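# Put both cartons flat on the low platform

## Task

Get each of the two cartons lying flat on the low platform, side by side rather than one on the other, with nothing overhanging any edge. They must rest there by themselves, not held by the robot; at the end, release them and pull the tool away.

## Robot and tools

Robot: one arm ending in a vacuum suction tool. The reference point is the cup point, the middle of the cup's rim (36 mm across) when nothing touches it. The cup opens along the cup point's own +z axis. From about 4 cm back from the rim, the tool body and its camera stick out up to roughly 9 cm sideways, so keep that clear of objects.

Frames: results report end_effector_position (metres) and end_effector_quat_wxyz in the scene frame. Its origin sits on the table top straight under the arm's base, +z is up, and +y is to the left when facing along +x. The base may be tilted, and the reported position can be slightly wrong, more so when the arm reaches far.

execute_actions: argument "actions" is a list holding zero or one item; optional "pictures" (boolean) controls whether camera images come back (they do by default). An empty list just reports the state. An action is {"rows": [[...]], "steps": n}, with n from 1 to 15 control steps of 1/30 s each (15 if omitted). Each row is 7 numbers, each in [-1, 1]: dx, dy, dz, rx, ry, rz, suction. One row is used per step; if rows run out, the last one repeats. The first six are an offset, not a pose: they are expressed in the cup point's own axes and measured from the cup point pose in the most recent result that showed it (before any such result, or for a second call in the same reply, from where the arm is when the action begins). Every row refers to that same starting pose, not to the previous row. Scale: 1.0 equals 0.6 m of travel or 180 degrees; rx, ry, rz form a single rotation vector. Suction: a value above 0.01 switches vacuum on, 0.01 or less switches it off, and it keeps its last setting. A wait is {"steps": n}, n up to 300, counted from the previous result so your reply time is included. All-zero offsets are not a pause: they pull the arm back to the reference pose. A refused call moves nothing.

move: "target" is one 7-number row interpreted exactly as above (offset from the last shown cup point pose, in cup axes, same scale, suction value last, applied at the start). "speed" is the top path speed in m/s, 0.002 to 0.5, default 0.25; rotation is capped at twice that in rad/s. The cup point follows a straight path lasting 0.5 to 10 s (longer paths stop early, short of the goal), turning the shorter way. It does not avoid obstacles, can lag, drift and overshoot the speed, especially near full reach. The result includes a "move:" line with the outcome (done, off_target, moving, held, fault), any limits (paced = pose clipped; held = a check blocked steps, after which motion may jump much faster) and distance to target. It ends when the cup point settles, or 5 s after the path ends.

wait: "seconds" 0 to 10; sends nothing new.

zoom_image: "camera" is cam_head_left or cam_head_right (both 504x504); "region" is [x0, y0, x1, y1] in pixels from the top-left, no bigger than 504 by 504.

finished_scene: "scene" is the current scene's number. Final and irreversible; it reports success and may give the next task. Replying with no tool call ends everything.

Control behaviour: each step the commanded pose is clipped to within 70 mm and 16 degrees of the measured pose; position wins over orientation if both cannot be met. After an action ends the arm only continues to the last clipped pose, so check the result and send the remainder. A "Hand target" line shows where the controller is currently driving. "pose unreachable" and HELD mean the clearance check (which treats any mount under the base as arm) altered or blocked commands. Joint ranges (rad): waist -3.491 to 3.491, shoulder -3.140 to 3.140, elbow -1.187 to 4.328, forearm roll -3.316 to 3.316, wrist pitch -3.140 to 3.140, wrist roll -3.927 to 3.927.

Picking: turn suction on and press the rim flat onto a smooth face of a carton so it seals all round; edges, seams or holes under the rim leak. suction_measured near 0 means no seal; 0.83 or more is airtight; part_present goes to 1 at 0.50 and back to 0 below 0.45. Under vacuum the cup shrinks, so a held carton sits up to about 12 mm nearer the tool. Vacuum can lift a resting object even with the tool still. To release: set the carton down on its support, switch suction off, then back away at least 15 mm. If the cup seals to the table, switch suction off to free it.

Avoid: the arm is stiff, so aiming even slightly beyond a firm contact can trigger a fault; faster moves hit harder. Contact torque reaching a load limit (waist, shoulder, elbow 139 N m; forearm roll, wrist pitch, wrist roll 34.8 N m) or any external force of 150 N stops the arm for 10 s and cancels the rest of the call. Holding loads heats motors; a MOTOR HOT warning precedes an OVER-TEMPERATURE FAULT brake stop. Do not drop, slam or knock anything off the table. Loose objects may occasionally get a brief push, so check the final state before finishing.

Each tool is called after "Request:" as a command line: name --argument value for each argument, lists and objects as JSON in quotes; but a table of rows of numbers goes row by row, as --pt "numbers of a row", without its own name.

## Session

Request:
execute_actions --actions '[]'

Scene clock: 0.00 s of 5000.00 s.
end_effector_position=(+0.5002, +0.0124, +0.3948) suction_measured=0.00 part_present=0 end_effector_quat_wxyz=(-0.001, -0.013, +1.000, -0.001)
Joint positions: [ 0.265  0.134  0.191  0.002 -1.631 -0.263]
Joint velocities: [-0.    -0.001  0.    -0.002  0.001  0.   ]
Hand target: +0.500, +0.012, +0.395; -0.001, -0.013, +1.000, -0.001

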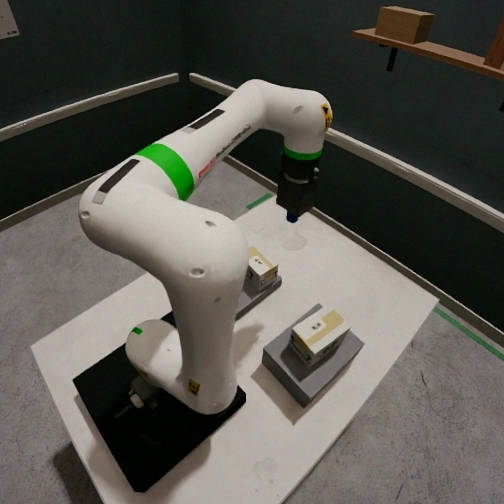

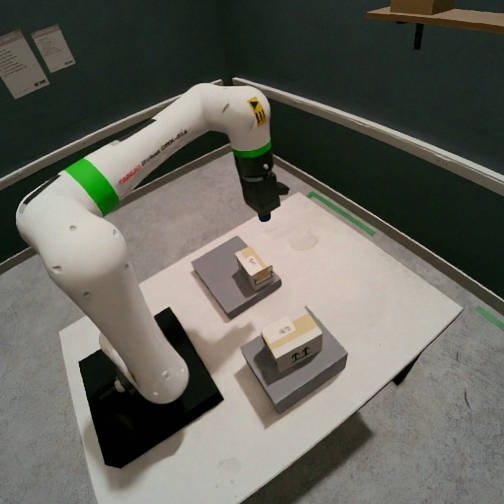

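Request:
zoom_image --camera "cam_head_right" --region '[150, 200, 400, 450]'

Request:
zoom_image --camera "cam_head_left" --region '[150, 200, 400, 450]'

Region (150, 200, 400, 450) of cam_head_right's 504x504 image, scaled by 2.016, with more detail than that image has.

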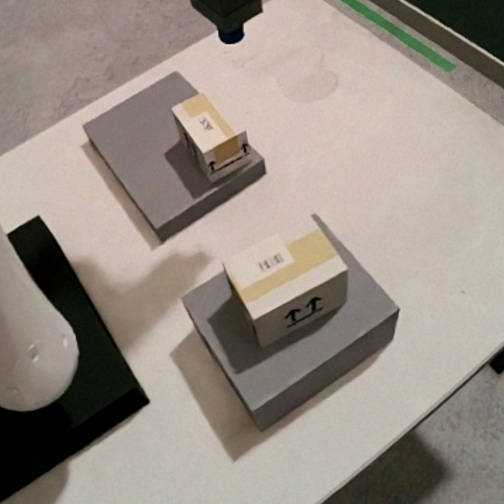

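Region (150, 200, 400, 450) of cam_head_left's 504x504 image, scaled by 2.016, with more detail than that image has.

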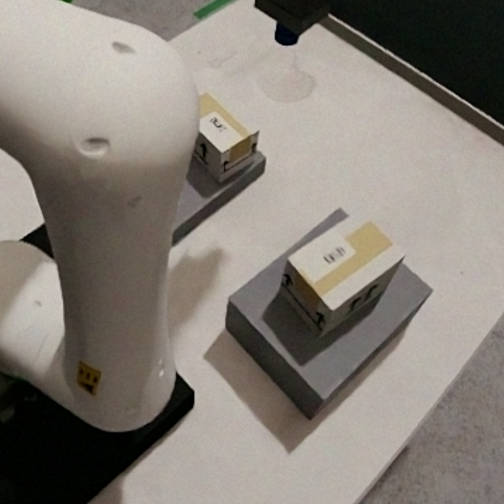

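Request:
move --target '[0.0167, -0.437, 0.242, 0, 0, 0, 0]' --speed 0.3

Scene clock: 62.33 s of 5000.00 s.
end_effector_position=(+0.4963, -0.2499, +0.2495) suction_measured=0.00 part_present=0 end_effector_quat_wxyz=(-0.002, -0.013, +1.000, -0.001)
Joint positions: [-0.253  0.307  0.06   0.002 -1.327  0.256]
Joint velocities: [-0.001  0.001  0.001  0.    -0.001 -0.001]
Hand target: +0.496, -0.250, +0.249; -0.002, -0.013, +1.000, -0.000
Off the commanded pose: 0.001 m, 0 deg.
After step 90, 57.83 s passed at rest.
move: done

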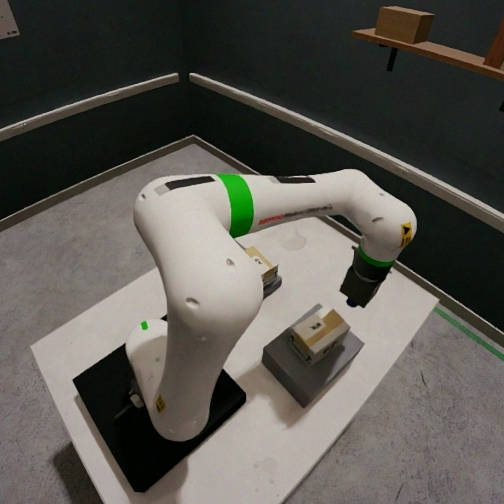

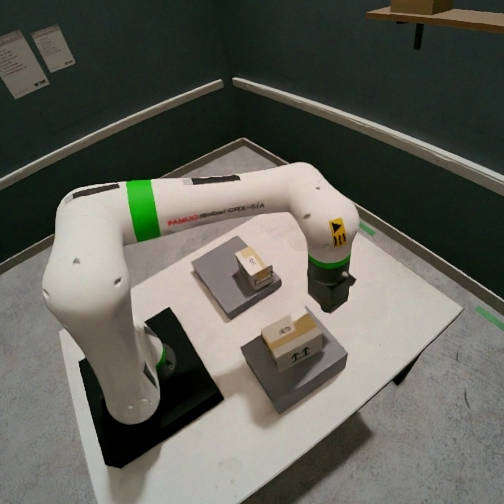

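Request:
move --target '[0.102, 0.058, 0.1, 0, 0, 0, 0]' --speed 0.2

Request:
zoom_image --camera "cam_head_left" --region '[240, 230, 420, 410]'

Request:
zoom_image --camera "cam_head_right" --region '[210, 230, 390, 410]'

Scene clock: 80.67 s of 5000.00 s.
end_effector_position=(+0.4340, -0.2166, +0.1896) suction_measured=0.00 part_present=0 end_effector_quat_wxyz=(-0.002, -0.014, +1.000, -0.000)
Joint positions: [-0.214  0.187 -0.237  0.002 -1.15   0.217]
Joint velocities: [ 0.002 -0.002 -0.001  0.001  0.002 -0.001]
Hand target: +0.434, -0.217, +0.190; -0.002, -0.014, +1.000, -0.001
Off the commanded pose: 0.000 m, 0 deg.
After step 90, 14.43 s passed at rest.
move: done

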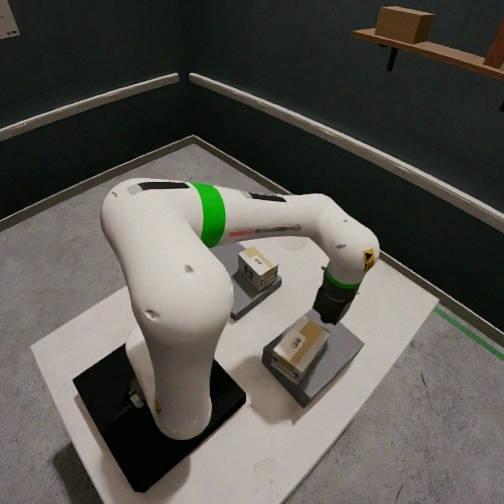

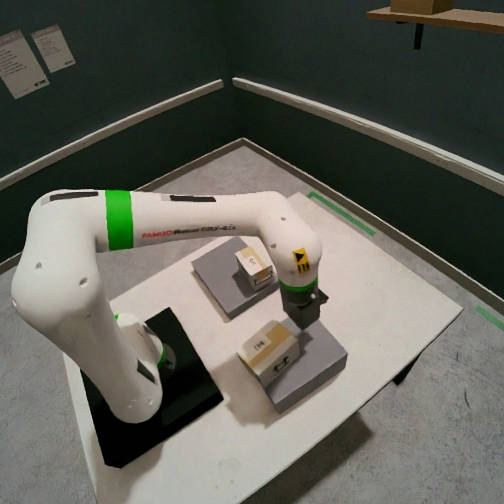

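Region (240, 230, 420, 410) of cam_head_left's 504x504 image, scaled by 2.800, with more detail than that image has.

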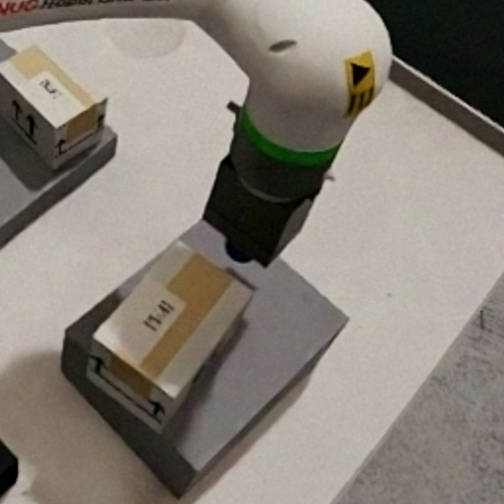

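Region (210, 230, 390, 410) of cam_head_right's 504x504 image, scaled by 2.800, with more detail than that image has.

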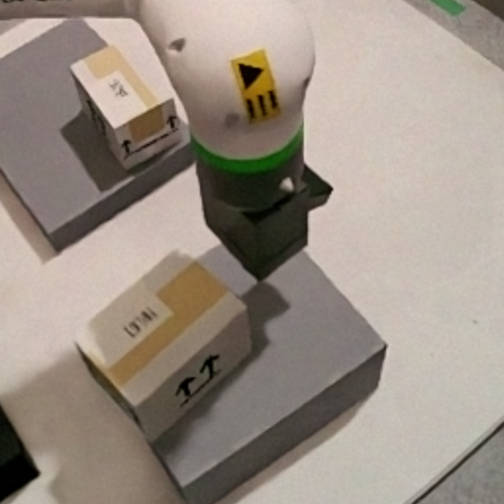

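Request:
move --target '[0.147, 0.02, -0.008, 0, 0, 0, 0]' --speed 0.2

Request:
zoom_image --camera "cam_head_left" --region '[220, 230, 400, 410]'

Request:
zoom_image --camera "cam_head_right" --region '[190, 230, 370, 410]'

Scene clock: 158.73 s of 5000.00 s.
end_effector_position=(+0.3455, -0.2070, +0.1947) suction_measured=0.00 part_present=0 end_effector_quat_wxyz=(-0.002, -0.014, +1.000, -0.000)
Joint positions: [-0.234 -0.022 -0.451  0.002 -1.144  0.236]
Joint velocities: [ 0.002 -0.001 -0.001  0.001 -0.    -0.002]
Hand target: +0.346, -0.207, +0.195; -0.002, -0.014, +1.000, -0.000
Off the commanded pose: 0.000 m, 0 deg.
After step 90, 74.17 s passed at rest.
move: done

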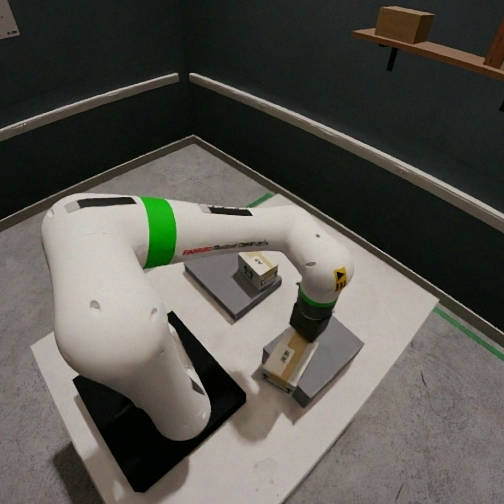

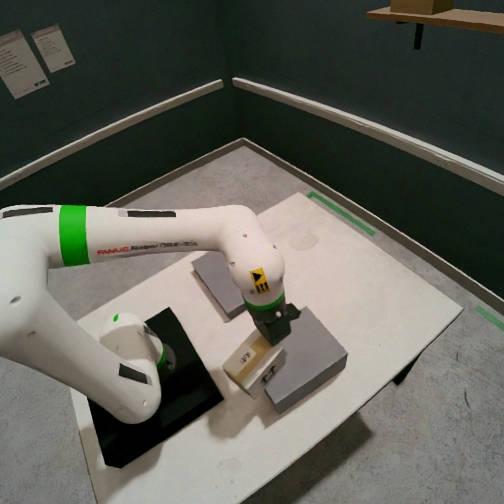

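Region (220, 230, 400, 410) of cam_head_left's 504x504 image, scaled by 2.800, with more detail than that image has.

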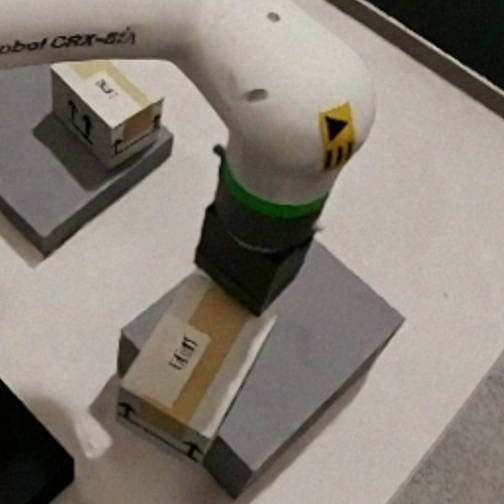

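Region (190, 230, 370, 410) of cam_head_right's 504x504 image, scaled by 2.800, with more detail than that image has.

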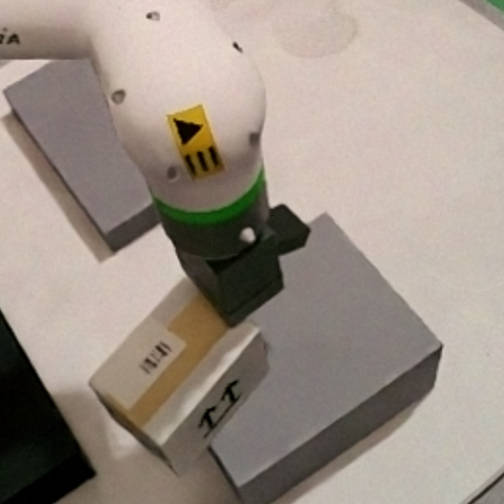

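Request:
move --target '[-0.02, 0, -0.17, 0, 0, 0, 0]' --speed 0.15

Request:
zoom_image --camera "cam_head_left" --region '[220, 230, 400, 410]'

Request:
zoom_image --camera "cam_head_right" --region '[190, 230, 370, 410]'

Scene clock: 169.00 s of 5000.00 s.
end_effector_position=(+0.3578, -0.2068, +0.2967) suction_measured=0.00 part_present=0 end_effector_quat_wxyz=(-0.002, -0.013, +1.000, -0.001)
Joint positions: [-0.226 -0.074 -0.252  0.002 -1.396  0.229]
Joint velocities: [-0.     0.     0.001 -0.003 -0.002 -0.002]
Hand target: +0.358, -0.207, +0.297; -0.002, -0.013, +1.000, -0.001
Off the commanded pose: 0.000 m, 0 deg.
After step 90, 6.20 s passed at rest.
move: done

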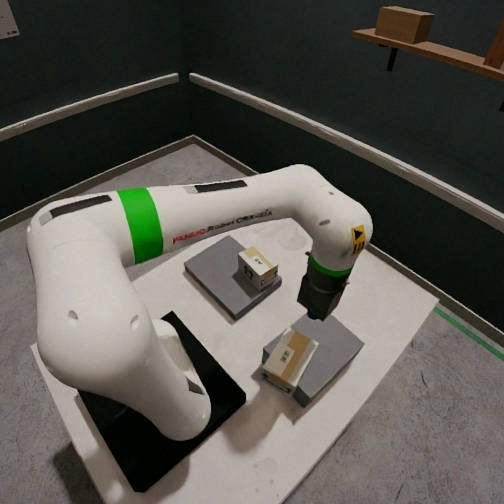

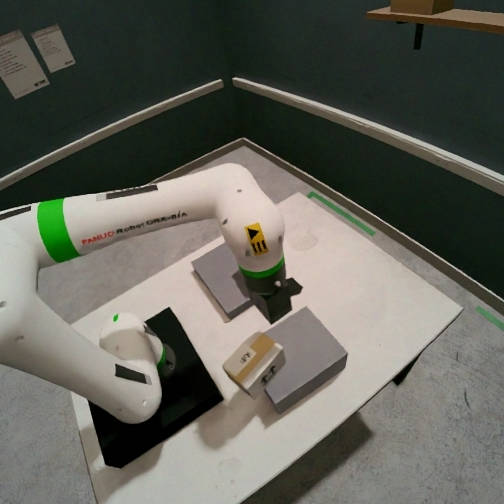

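Region (220, 230, 400, 410) of cam_head_left's 504x504 image, scaled by 2.800, with more detail than that image has.

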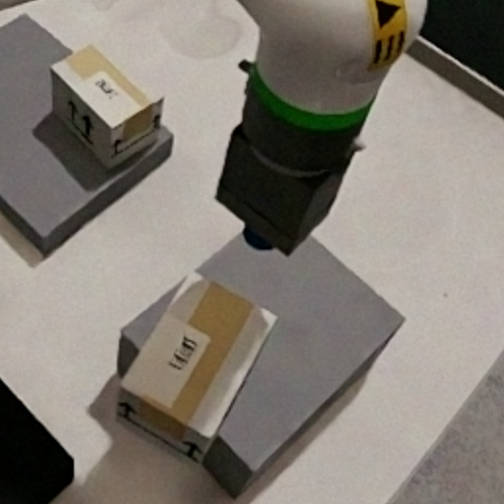

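Region (190, 230, 370, 410) of cam_head_right's 504x504 image, scaled by 2.800, with more detail than that image has.

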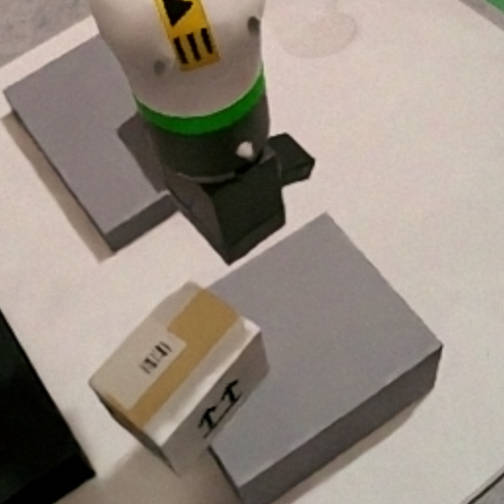

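Request:
move --target '[0.13, -0.03, 0, 0, 0, 0, 0]' --speed 0.15

Request:
zoom_image --camera "cam_head_left" --region '[220, 230, 400, 410]'

Request:
zoom_image --camera "cam_head_right" --region '[190, 230, 370, 410]'

Scene clock: 287.47 s of 5000.00 s.
end_effector_position=(+0.2803, -0.2269, +0.2969) suction_measured=0.00 part_present=0 end_effector_quat_wxyz=(-0.002, -0.013, +1.000, -0.001)
Joint positions: [-0.334 -0.216 -0.373  0.002 -1.416  0.336]
Joint velocities: [-0.001 -0.001 -0.    -0.005 -0.001  0.001]
Hand target: +0.280, -0.227, +0.297; -0.002, -0.013, +1.000, -0.000
Off the commanded pose: 0.000 m, 0 deg.
After step 90, 114.53 s passed at rest.
move: done

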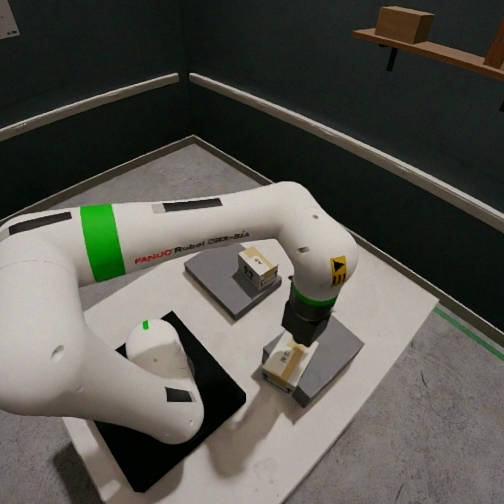

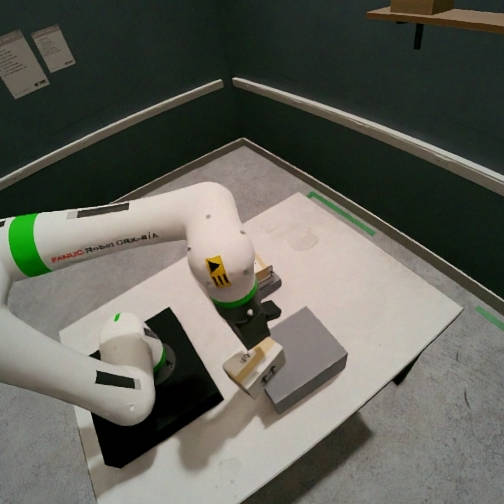

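Region (220, 230, 400, 410) of cam_head_left's 504x504 image, scaled by 2.800, with more detail than that image has.

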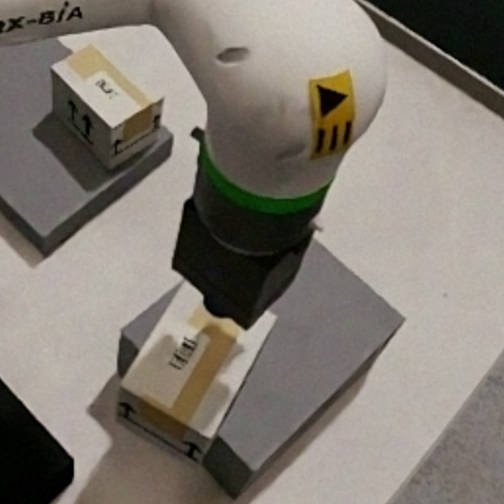

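Region (190, 230, 370, 410) of cam_head_right's 504x504 image, scaled by 2.800, with more detail than that image has.

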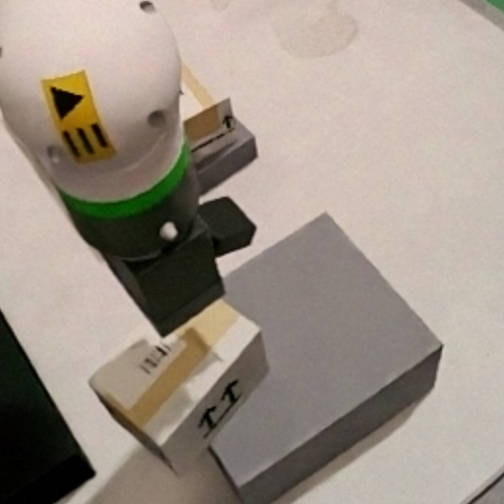

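Request:
move --target '[-0.0333, 0.0083, 0.075, 0, 0, 0, 1]' --speed 0.08

Request:
zoom_image --camera "cam_head_left" --region '[220, 230, 400, 410]'

Request:
zoom_image --camera "cam_head_right" --region '[190, 230, 370, 410]'

Scene clock: 316.27 s of 5000.00 s.
end_effector_position=(+0.3000, -0.2214, +0.2519) suction_measured=0.00 part_present=0 end_effector_quat_wxyz=(-0.002, -0.014, +1.000, -0.001)
Joint positions: [-0.301 -0.156 -0.432  0.002 -1.298  0.304]
Joint velocities: [0.002 0.001 0.    0.001 0.001 0.001]
Hand target: +0.300, -0.221, +0.252; -0.002, -0.014, +1.000, -0.001
Off the commanded pose: 0.000 m, 0 deg.
After step 90, 24.83 s passed at rest.
move: done

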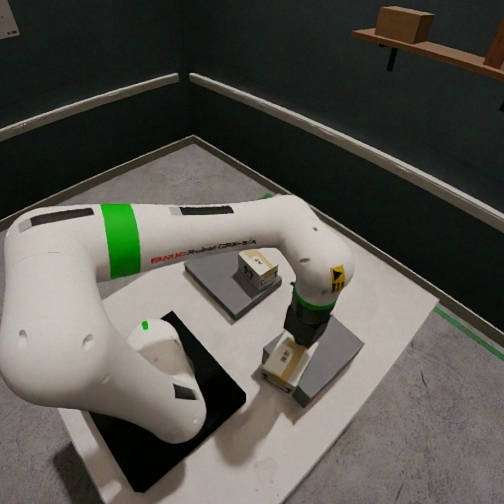

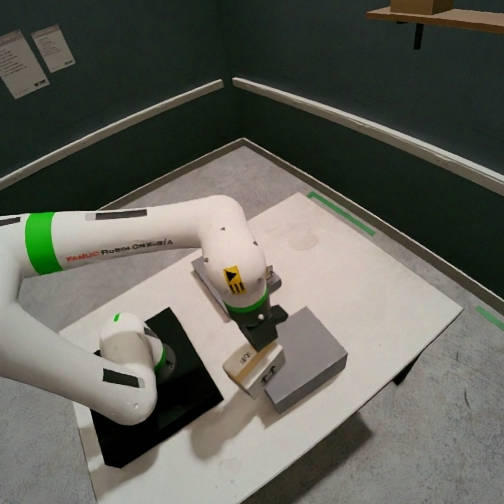

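Region (220, 230, 400, 410) of cam_head_left's 504x504 image, scaled by 2.800, with more detail than that image has.

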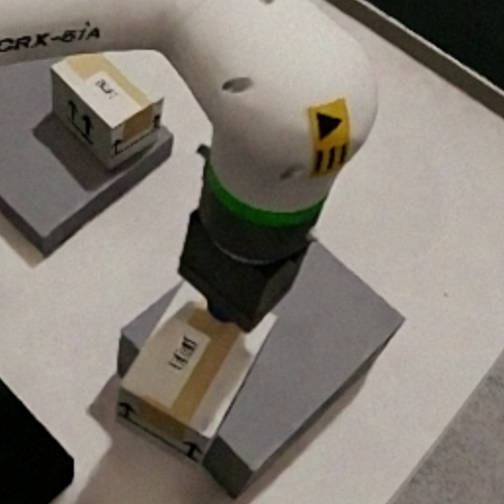

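Region (190, 230, 370, 410) of cam_head_right's 504x504 image, scaled by 2.800, with more detail than that image has.

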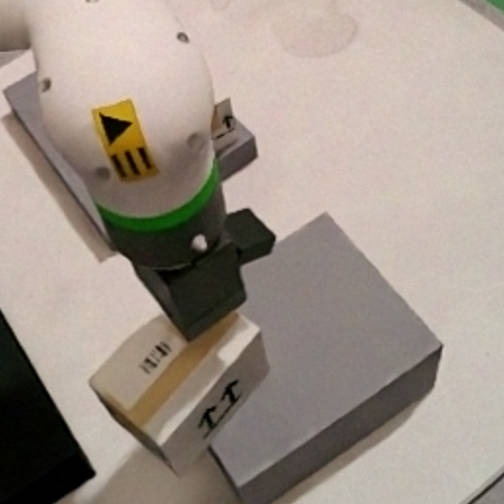

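Request:
move --target '[0, 0, 0.058, 0, 0, 0, 1]' --speed 0.04

Scene clock: 329.73 s of 5000.00 s.
end_effector_position=(+0.2999, -0.2213, +0.2171) suction_measured=0.93 part_present=1 end_effector_quat_wxyz=(-0.002, -0.014, +1.000, -0.001)
Joint positions: [-0.301 -0.127 -0.492  0.002 -1.209  0.304]
Joint velocities: [ 0.     0.001 -0.001 -0.001  0.001 -0.001]
Hand target: +0.300, -0.221, +0.217; -0.002, -0.014, +1.000, -0.001
Off the commanded pose: 0.000 m, 0 deg.
After step 90, 9.30 s passed at rest.
move: done

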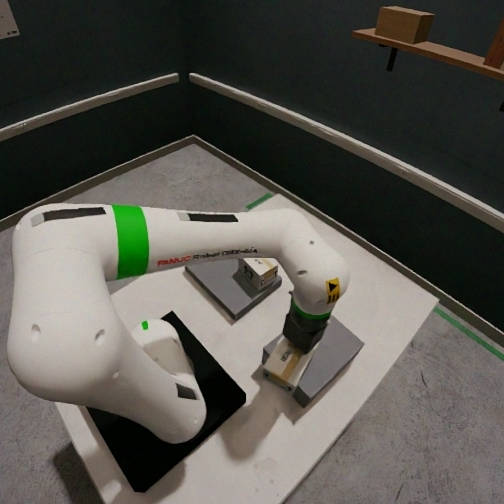

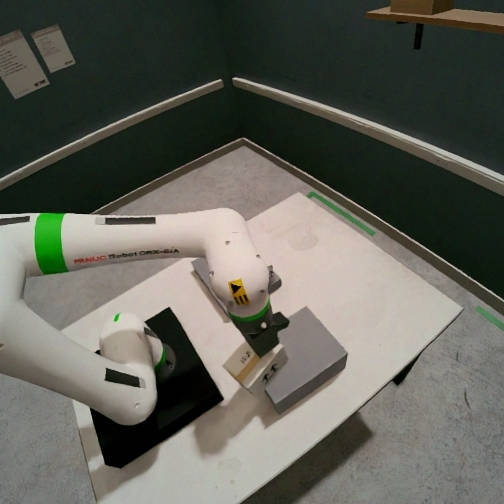

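Request:
move --target '[0, 0, -0.19, 0, 0, 0, 1]' --speed 0.12

Scene clock: 451.03 s of 5000.00 s.
end_effector_position=(+0.3002, -0.2215, +0.3312) suction_measured=0.95 part_present=1 end_effector_quat_wxyz=(-0.002, -0.013, +1.000, -0.001)
Joint positions: [-0.301 -0.192 -0.274  0.003 -1.492  0.304]
Joint velocities: [ 0.    -0.     0.001 -0.    -0.002 -0.001]
Hand target: +0.300, -0.221, +0.331; -0.002, -0.013, +1.000, -0.001
Off the commanded pose: 0.000 m, 0 deg.
After step 90, 117.00 s passed at rest.
move: done

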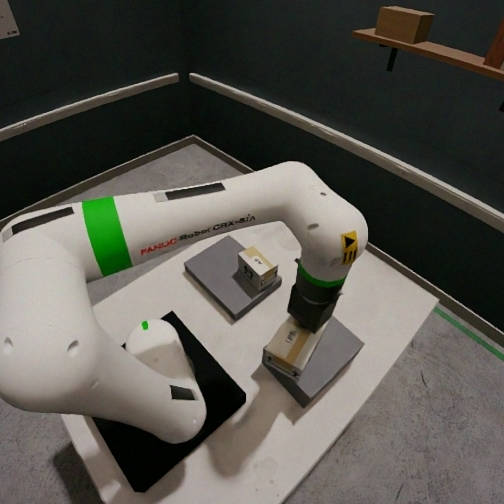

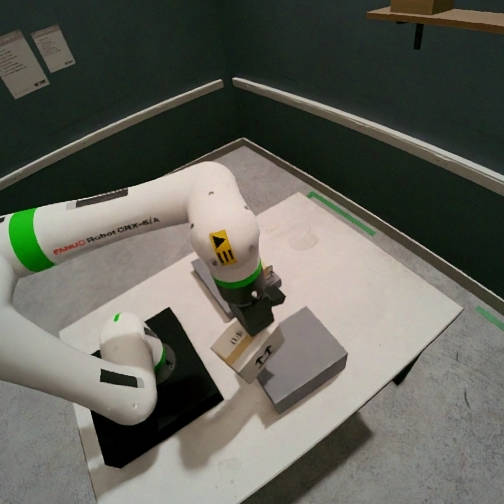

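Request:
move --target '[-0.278, 0.881, 0, 0, 0, 0.086, 1]' --speed 0.2

Request:
zoom_image --camera "cam_head_left" --region '[150, 150, 330, 330]'

Request:
zoom_image --camera "cam_head_right" --region '[150, 150, 330, 330]'

Scene clock: 464.93 s of 5000.00 s.
end_effector_position=(+0.4537, +0.3114, +0.3303) suction_measured=0.95 part_present=1 end_effector_quat_wxyz=(+0.000, +0.121, +0.993, -0.002)
Joint positions: [ 0.818  0.263  0.194  0.003 -1.506 -1.085]
Joint velocities: [ 0.     0.003  0.002  0.    -0.    -0.   ]
Hand target: +0.454, +0.311, +0.330; +0.000, +0.121, +0.993, -0.002
Off the commanded pose: 0.001 m, 0 deg.
After step 90, 7.70 s passed at rest.
move: done

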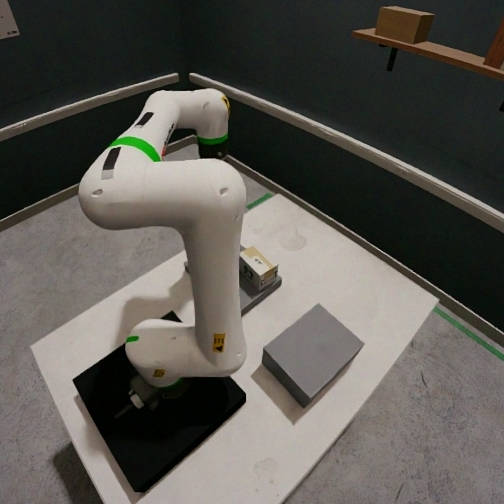

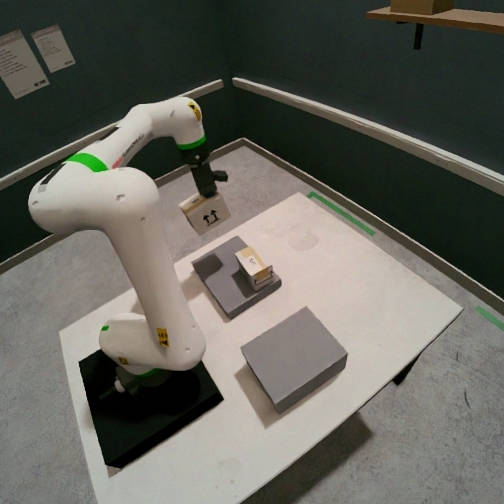

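Region (150, 150, 330, 330) of cam_head_left's 504x504 image, scaled by 2.800, with more detail than that image has.

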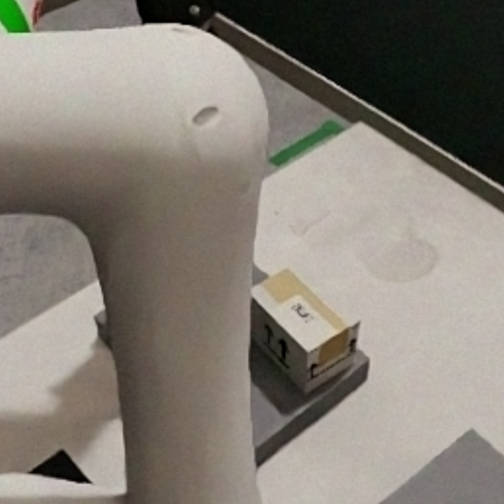

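Region (150, 150, 330, 330) of cam_head_right's 504x504 image, scaled by 2.800, with more detail than that image has.

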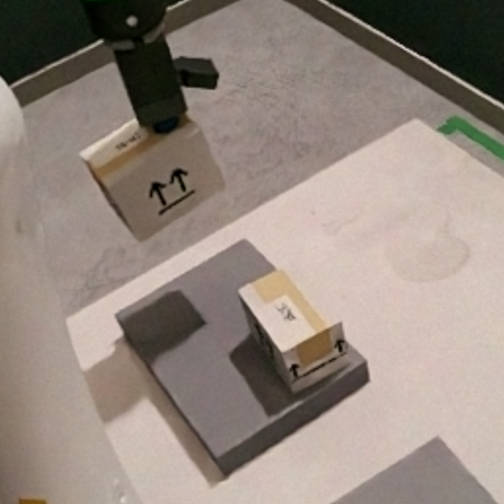

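Request:
move --target '[0, 0, 0.18, 0, 0, 0, 1]' --speed 0.1

Request:
zoom_image --camera "cam_head_right" --region '[150, 150, 330, 330]'

Scene clock: 488.37 s of 5000.00 s.
end_effector_position=(+0.4535, +0.3110, +0.2224) suction_measured=0.95 part_present=1 end_effector_quat_wxyz=(+0.000, +0.121, +0.993, -0.002)
Joint positions: [ 0.818  0.312  0.     0.003 -1.263 -1.085]
Joint velocities: [ 0.001  0.    -0.     0.     0.     0.   ]
Hand target: +0.454, +0.311, +0.222; +0.000, +0.121, +0.993, -0.002
Off the commanded pose: 0.000 m, 0 deg.
After step 90, 19.00 s passed at rest.
move: done

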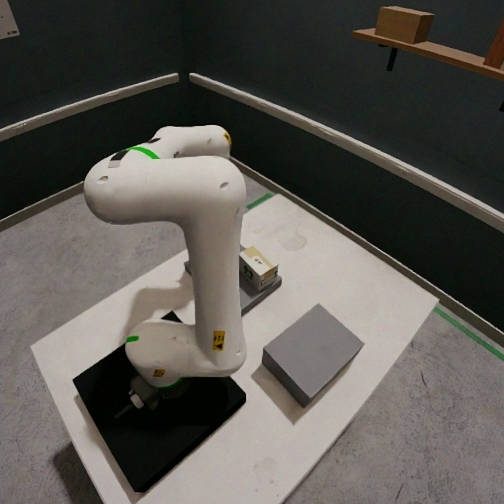

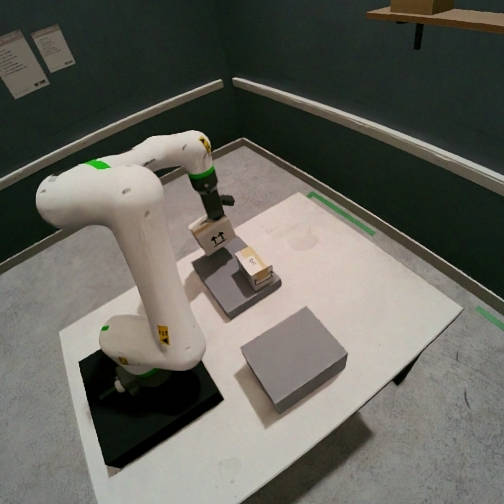

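Region (150, 150, 330, 330) of cam_head_right's 504x504 image, scaled by 2.800, with more detail than that image has.

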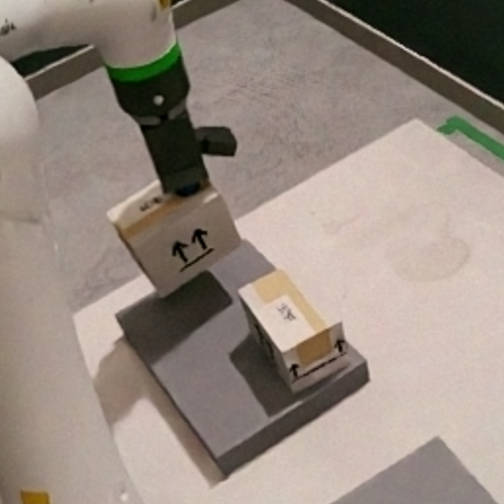

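Request:
move --target '[0, 0, 0.13, 0, 0, 0, 1]' --speed 0.06

Request:
zoom_image --camera "cam_head_right" --region '[150, 150, 330, 330]'

Scene clock: 514.93 s of 5000.00 s.
end_effector_position=(+0.4534, +0.3108, +0.1444) suction_measured=0.95 part_present=1 end_effector_quat_wxyz=(+0.000, +0.121, +0.993, -0.002)
Joint positions: [ 0.817  0.385 -0.098  0.003 -1.092 -1.085]
Joint velocities: [-0.     0.001 -0.    -0.001  0.001  0.001]
Hand target: +0.453, +0.311, +0.144; +0.000, +0.121, +0.993, -0.002
Off the commanded pose: 0.000 m, 0 deg.
After step 90, 21.97 s passed at rest.
move: done

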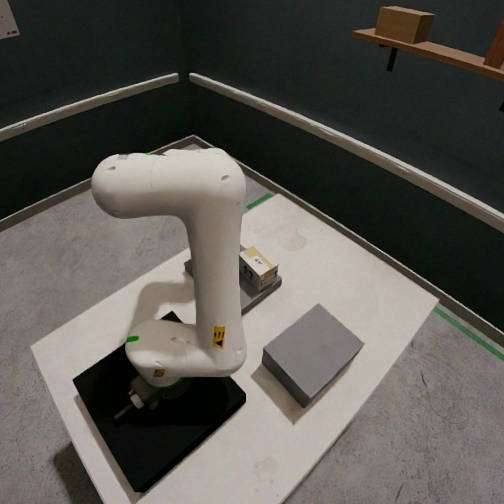

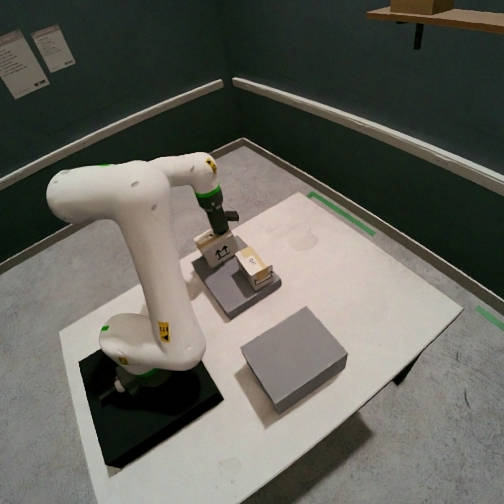

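Region (150, 150, 330, 330) of cam_head_right's 504x504 image, scaled by 2.800, with more detail than that image has.

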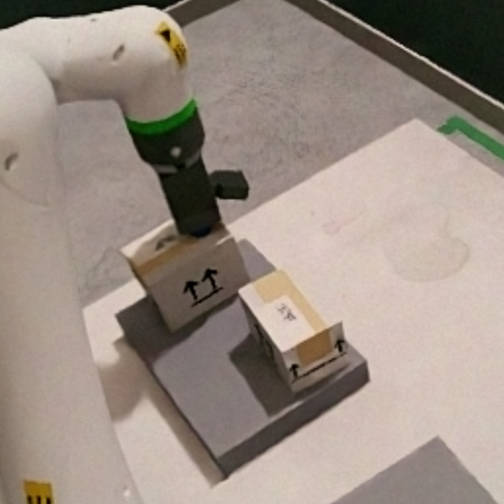

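Request:
move --target '[0, 0, -0.05, 0, 0, 0, 1]' --speed 0.06

Request:
move --target '[-0.020, -0.081, 0, 0, 0, 0, 1]' --speed 0.06

Request:
zoom_image --camera "cam_head_right" --region '[150, 150, 330, 330]'

Scene clock: 557.77 s of 5000.00 s.
end_effector_position=(+0.4535, +0.3109, +0.1744) suction_measured=0.95 part_present=1 end_effector_quat_wxyz=(+0.000, +0.121, +0.993, -0.002)
Joint positions: [ 0.817  0.353 -0.064  0.003 -1.157 -1.085]
Joint velocities: [ 0.    -0.001  0.001 -0.    -0.001  0.001]
Hand target: +0.453, +0.311, +0.174; +0.000, +0.121, +0.993, -0.002
Off the commanded pose: 0.000 m, 0 deg.
After step 90, 39.03 s passed at rest.
move: done

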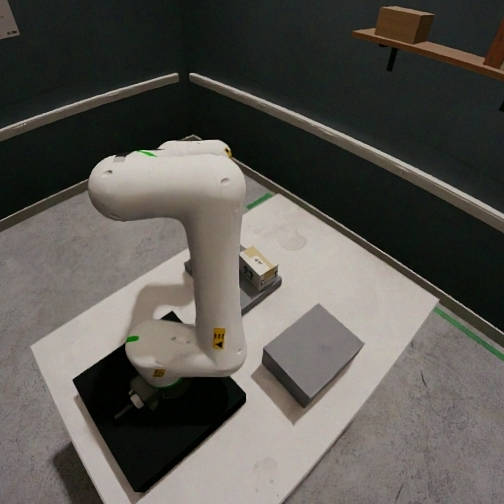

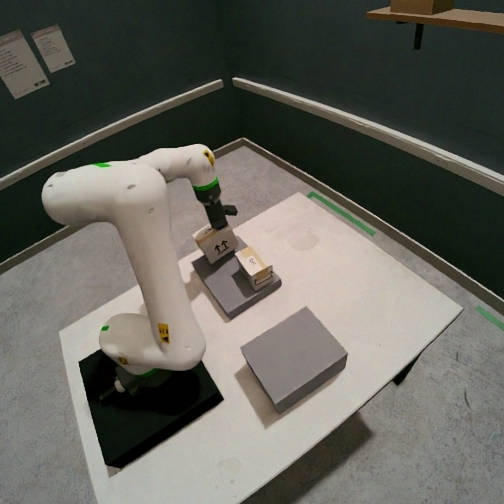

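Scene clock: 558.90 s of 5000.00 s.
end_effector_position=(+0.4533, +0.2609, +0.1745) suction_measured=0.95 part_present=1 end_effector_quat_wxyz=(+0.000, +0.121, +0.993, -0.002)
Joint positions: [ 0.751  0.292 -0.146  0.003 -1.137 -1.019]
Joint velocities: [-0.001 -0.001 -0.    -0.001 -0.     0.   ]
Hand target: +0.453, +0.261, +0.175; +0.000, +0.121, +0.993, -0.002
Off the commanded pose: 0.000 m, 0 deg.
move: done

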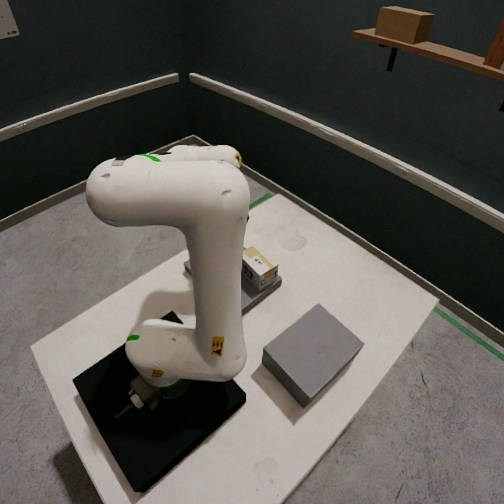

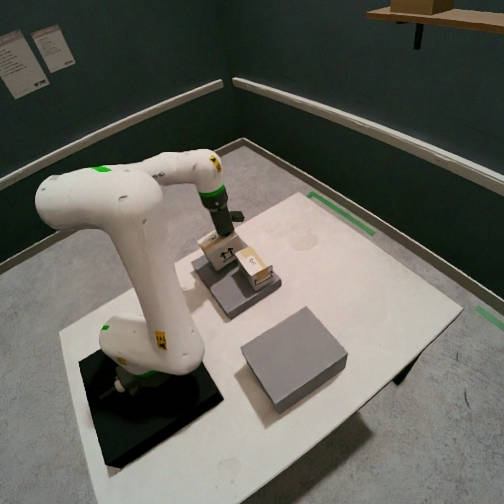

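Region (150, 150, 330, 330) of cam_head_right's 504x504 image, scaled by 2.800, with more detail than that image has.

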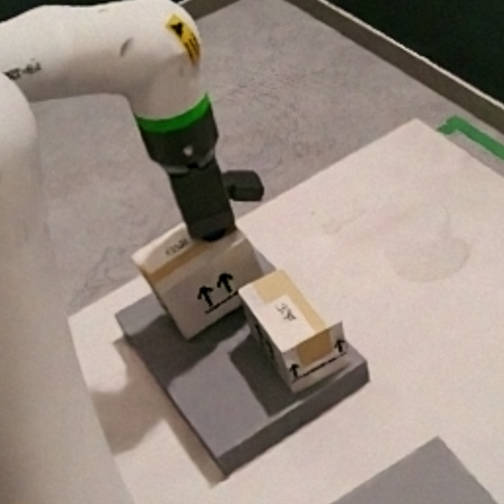

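Request:
move --target '[0, 0, 0.044, 0, 0, 0, 1]' --speed 0.03

Request:
zoom_image --camera "cam_head_right" --region '[150, 150, 330, 330]'

Scene clock: 565.23 s of 5000.00 s.
end_effector_position=(+0.4533, +0.2608, +0.1482) suction_measured=0.95 part_present=1 end_effector_quat_wxyz=(-0.000, +0.121, +0.993, -0.002)
Joint positions: [ 0.751  0.321 -0.176  0.003 -1.077 -1.019]
Joint velocities: [ 0.001  0.001 -0.001 -0.     0.002  0.001]
Hand target: +0.453, +0.261, +0.148; +0.000, +0.121, +0.993, -0.002
Off the commanded pose: 0.000 m, 0 deg.
After step 90, 2.20 s passed at rest.
move: done

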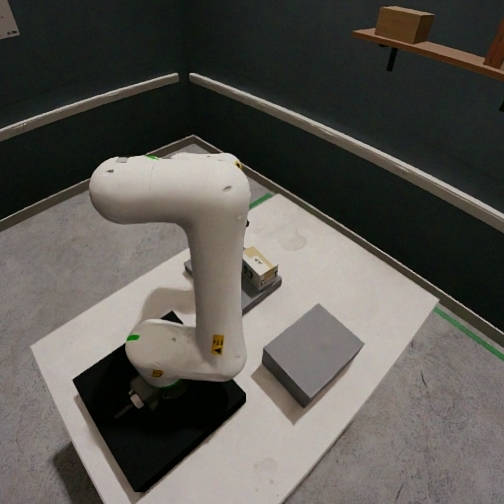

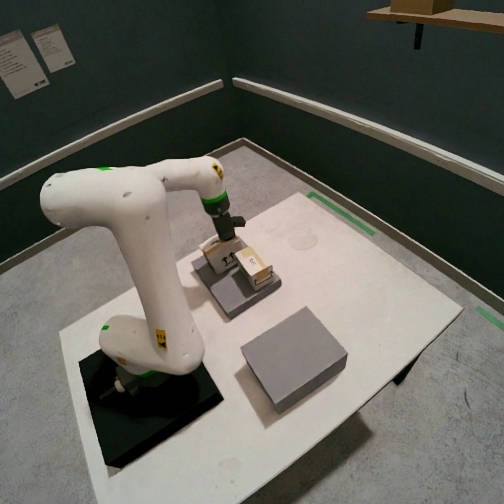

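Region (150, 150, 330, 330) of cam_head_right's 504x504 image, scaled by 2.800, with more detail than that image has.

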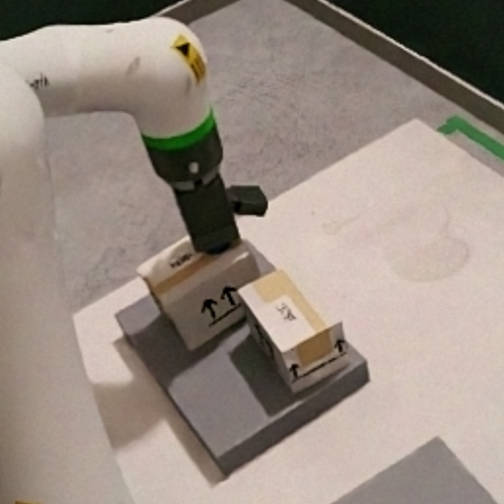

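Request:
move --target '[0, 0, 0.007, 0, 0, 0, 1]' --speed 0.02

Request:
execute_actions --actions '[{"rows": [[0, 0, 0, 0, 0, 0, 0]], "steps": 15}]' --pictures false

Request:
move --target '[0, 0, -0.25, 0, 0, 0, 0]' --speed 0.1

Request:
zoom_image --camera "cam_head_right" --region '[150, 150, 330, 330]'

Scene clock: 576.77 s of 5000.00 s.
end_effector_position=(+0.4533, +0.2608, +0.1440) suction_measured=0.95 part_present=1 end_effector_quat_wxyz=(+0.000, +0.121, +0.993, -0.002)
Joint positions: [ 0.751  0.326 -0.181  0.003 -1.068 -1.019]
Joint velocities: [ 0.     0.    -0.001  0.001  0.     0.001]
Hand target: +0.453, +0.261, +0.144; -0.000, +0.121, +0.993, -0.002
Off the commanded pose: 0.000 m, 0 deg.
After step 90, 7.83 s passed at rest.
move: done

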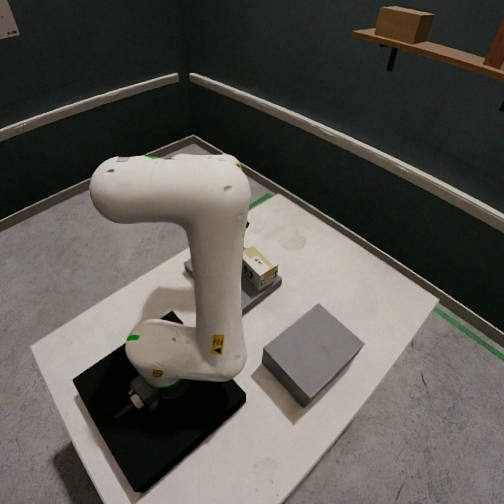

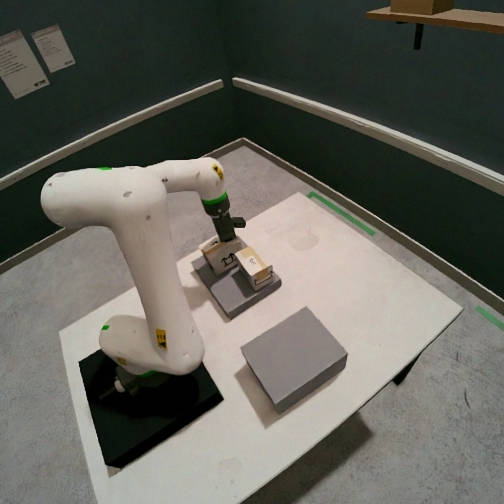

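Scene clock: 577.27 s of 5000.00 s.
end_effector_position=(+0.4533, +0.2608, +0.1440) suction_measured=0.00 part_present=0 end_effector_quat_wxyz=(+0.000, +0.121, +0.993, -0.002)
Joint positions: [ 0.751  0.326 -0.181  0.003 -1.068 -1.019]
Joint velocities: [-0.     0.     0.    -0.001 -0.     0.   ]
Hand target: +0.453, +0.261, +0.144; +0.000, +0.121, +0.993, -0.002
Off the commanded pose: 0.000 m, 0 deg.
Steps of this call (steps 1 to 15: all 15 steps of this action). Readings (end_effector_position | what the end effector reports):
1: (+0.4533, +0.2608, +0.1440) | suction_measured=0.60 part_present=1
2: (+0.4533, +0.2608, +0.1440) | suction_measured=0.24 part_present=0
4: (+0.4533, +0.2608, +0.1440) | suction_measured=0.00 part_present=0
8: (+0.4533, +0.2608, +0.1440) | suction_measured=0.00 part_present=0
15: the state above

Scene clock: 579.37 s of 5000.00 s.
end_effector_position=(+0.4536, +0.2612, +0.2940) suction_measured=0.00 part_present=0 end_effector_quat_wxyz=(+0.000, +0.121, +0.993, -0.002)
Joint positions: [ 0.751  0.206  0.039  0.003 -1.407 -1.019]
Joint velocities: [-0.    -0.     0.001 -0.001 -0.002 -0.   ]
Hand target: +0.454, +0.261, +0.294; +0.000, +0.121, +0.993, -0.002
Off the commanded pose: 0.000 m, 0 deg.
move: done

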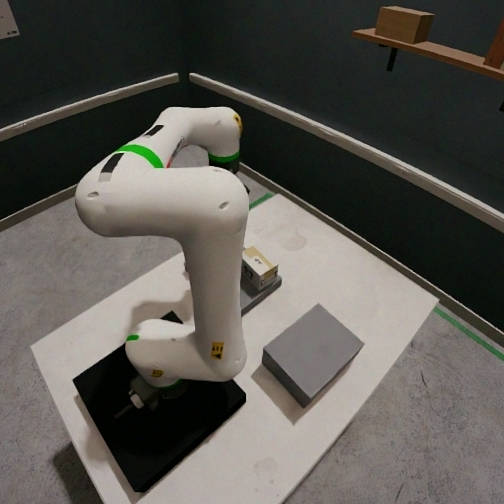

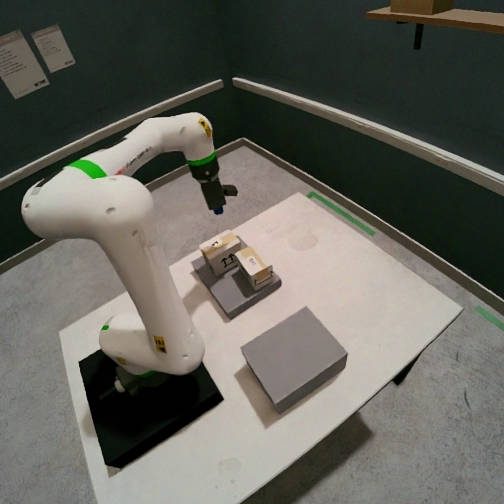

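Region (150, 150, 330, 330) of cam_head_right's 504x504 image, scaled by 2.800, with more detail than that image has.

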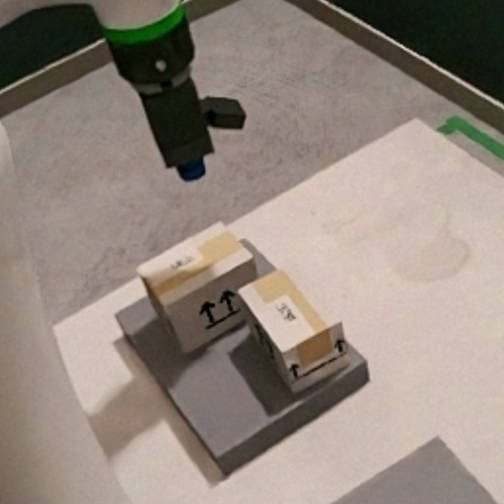

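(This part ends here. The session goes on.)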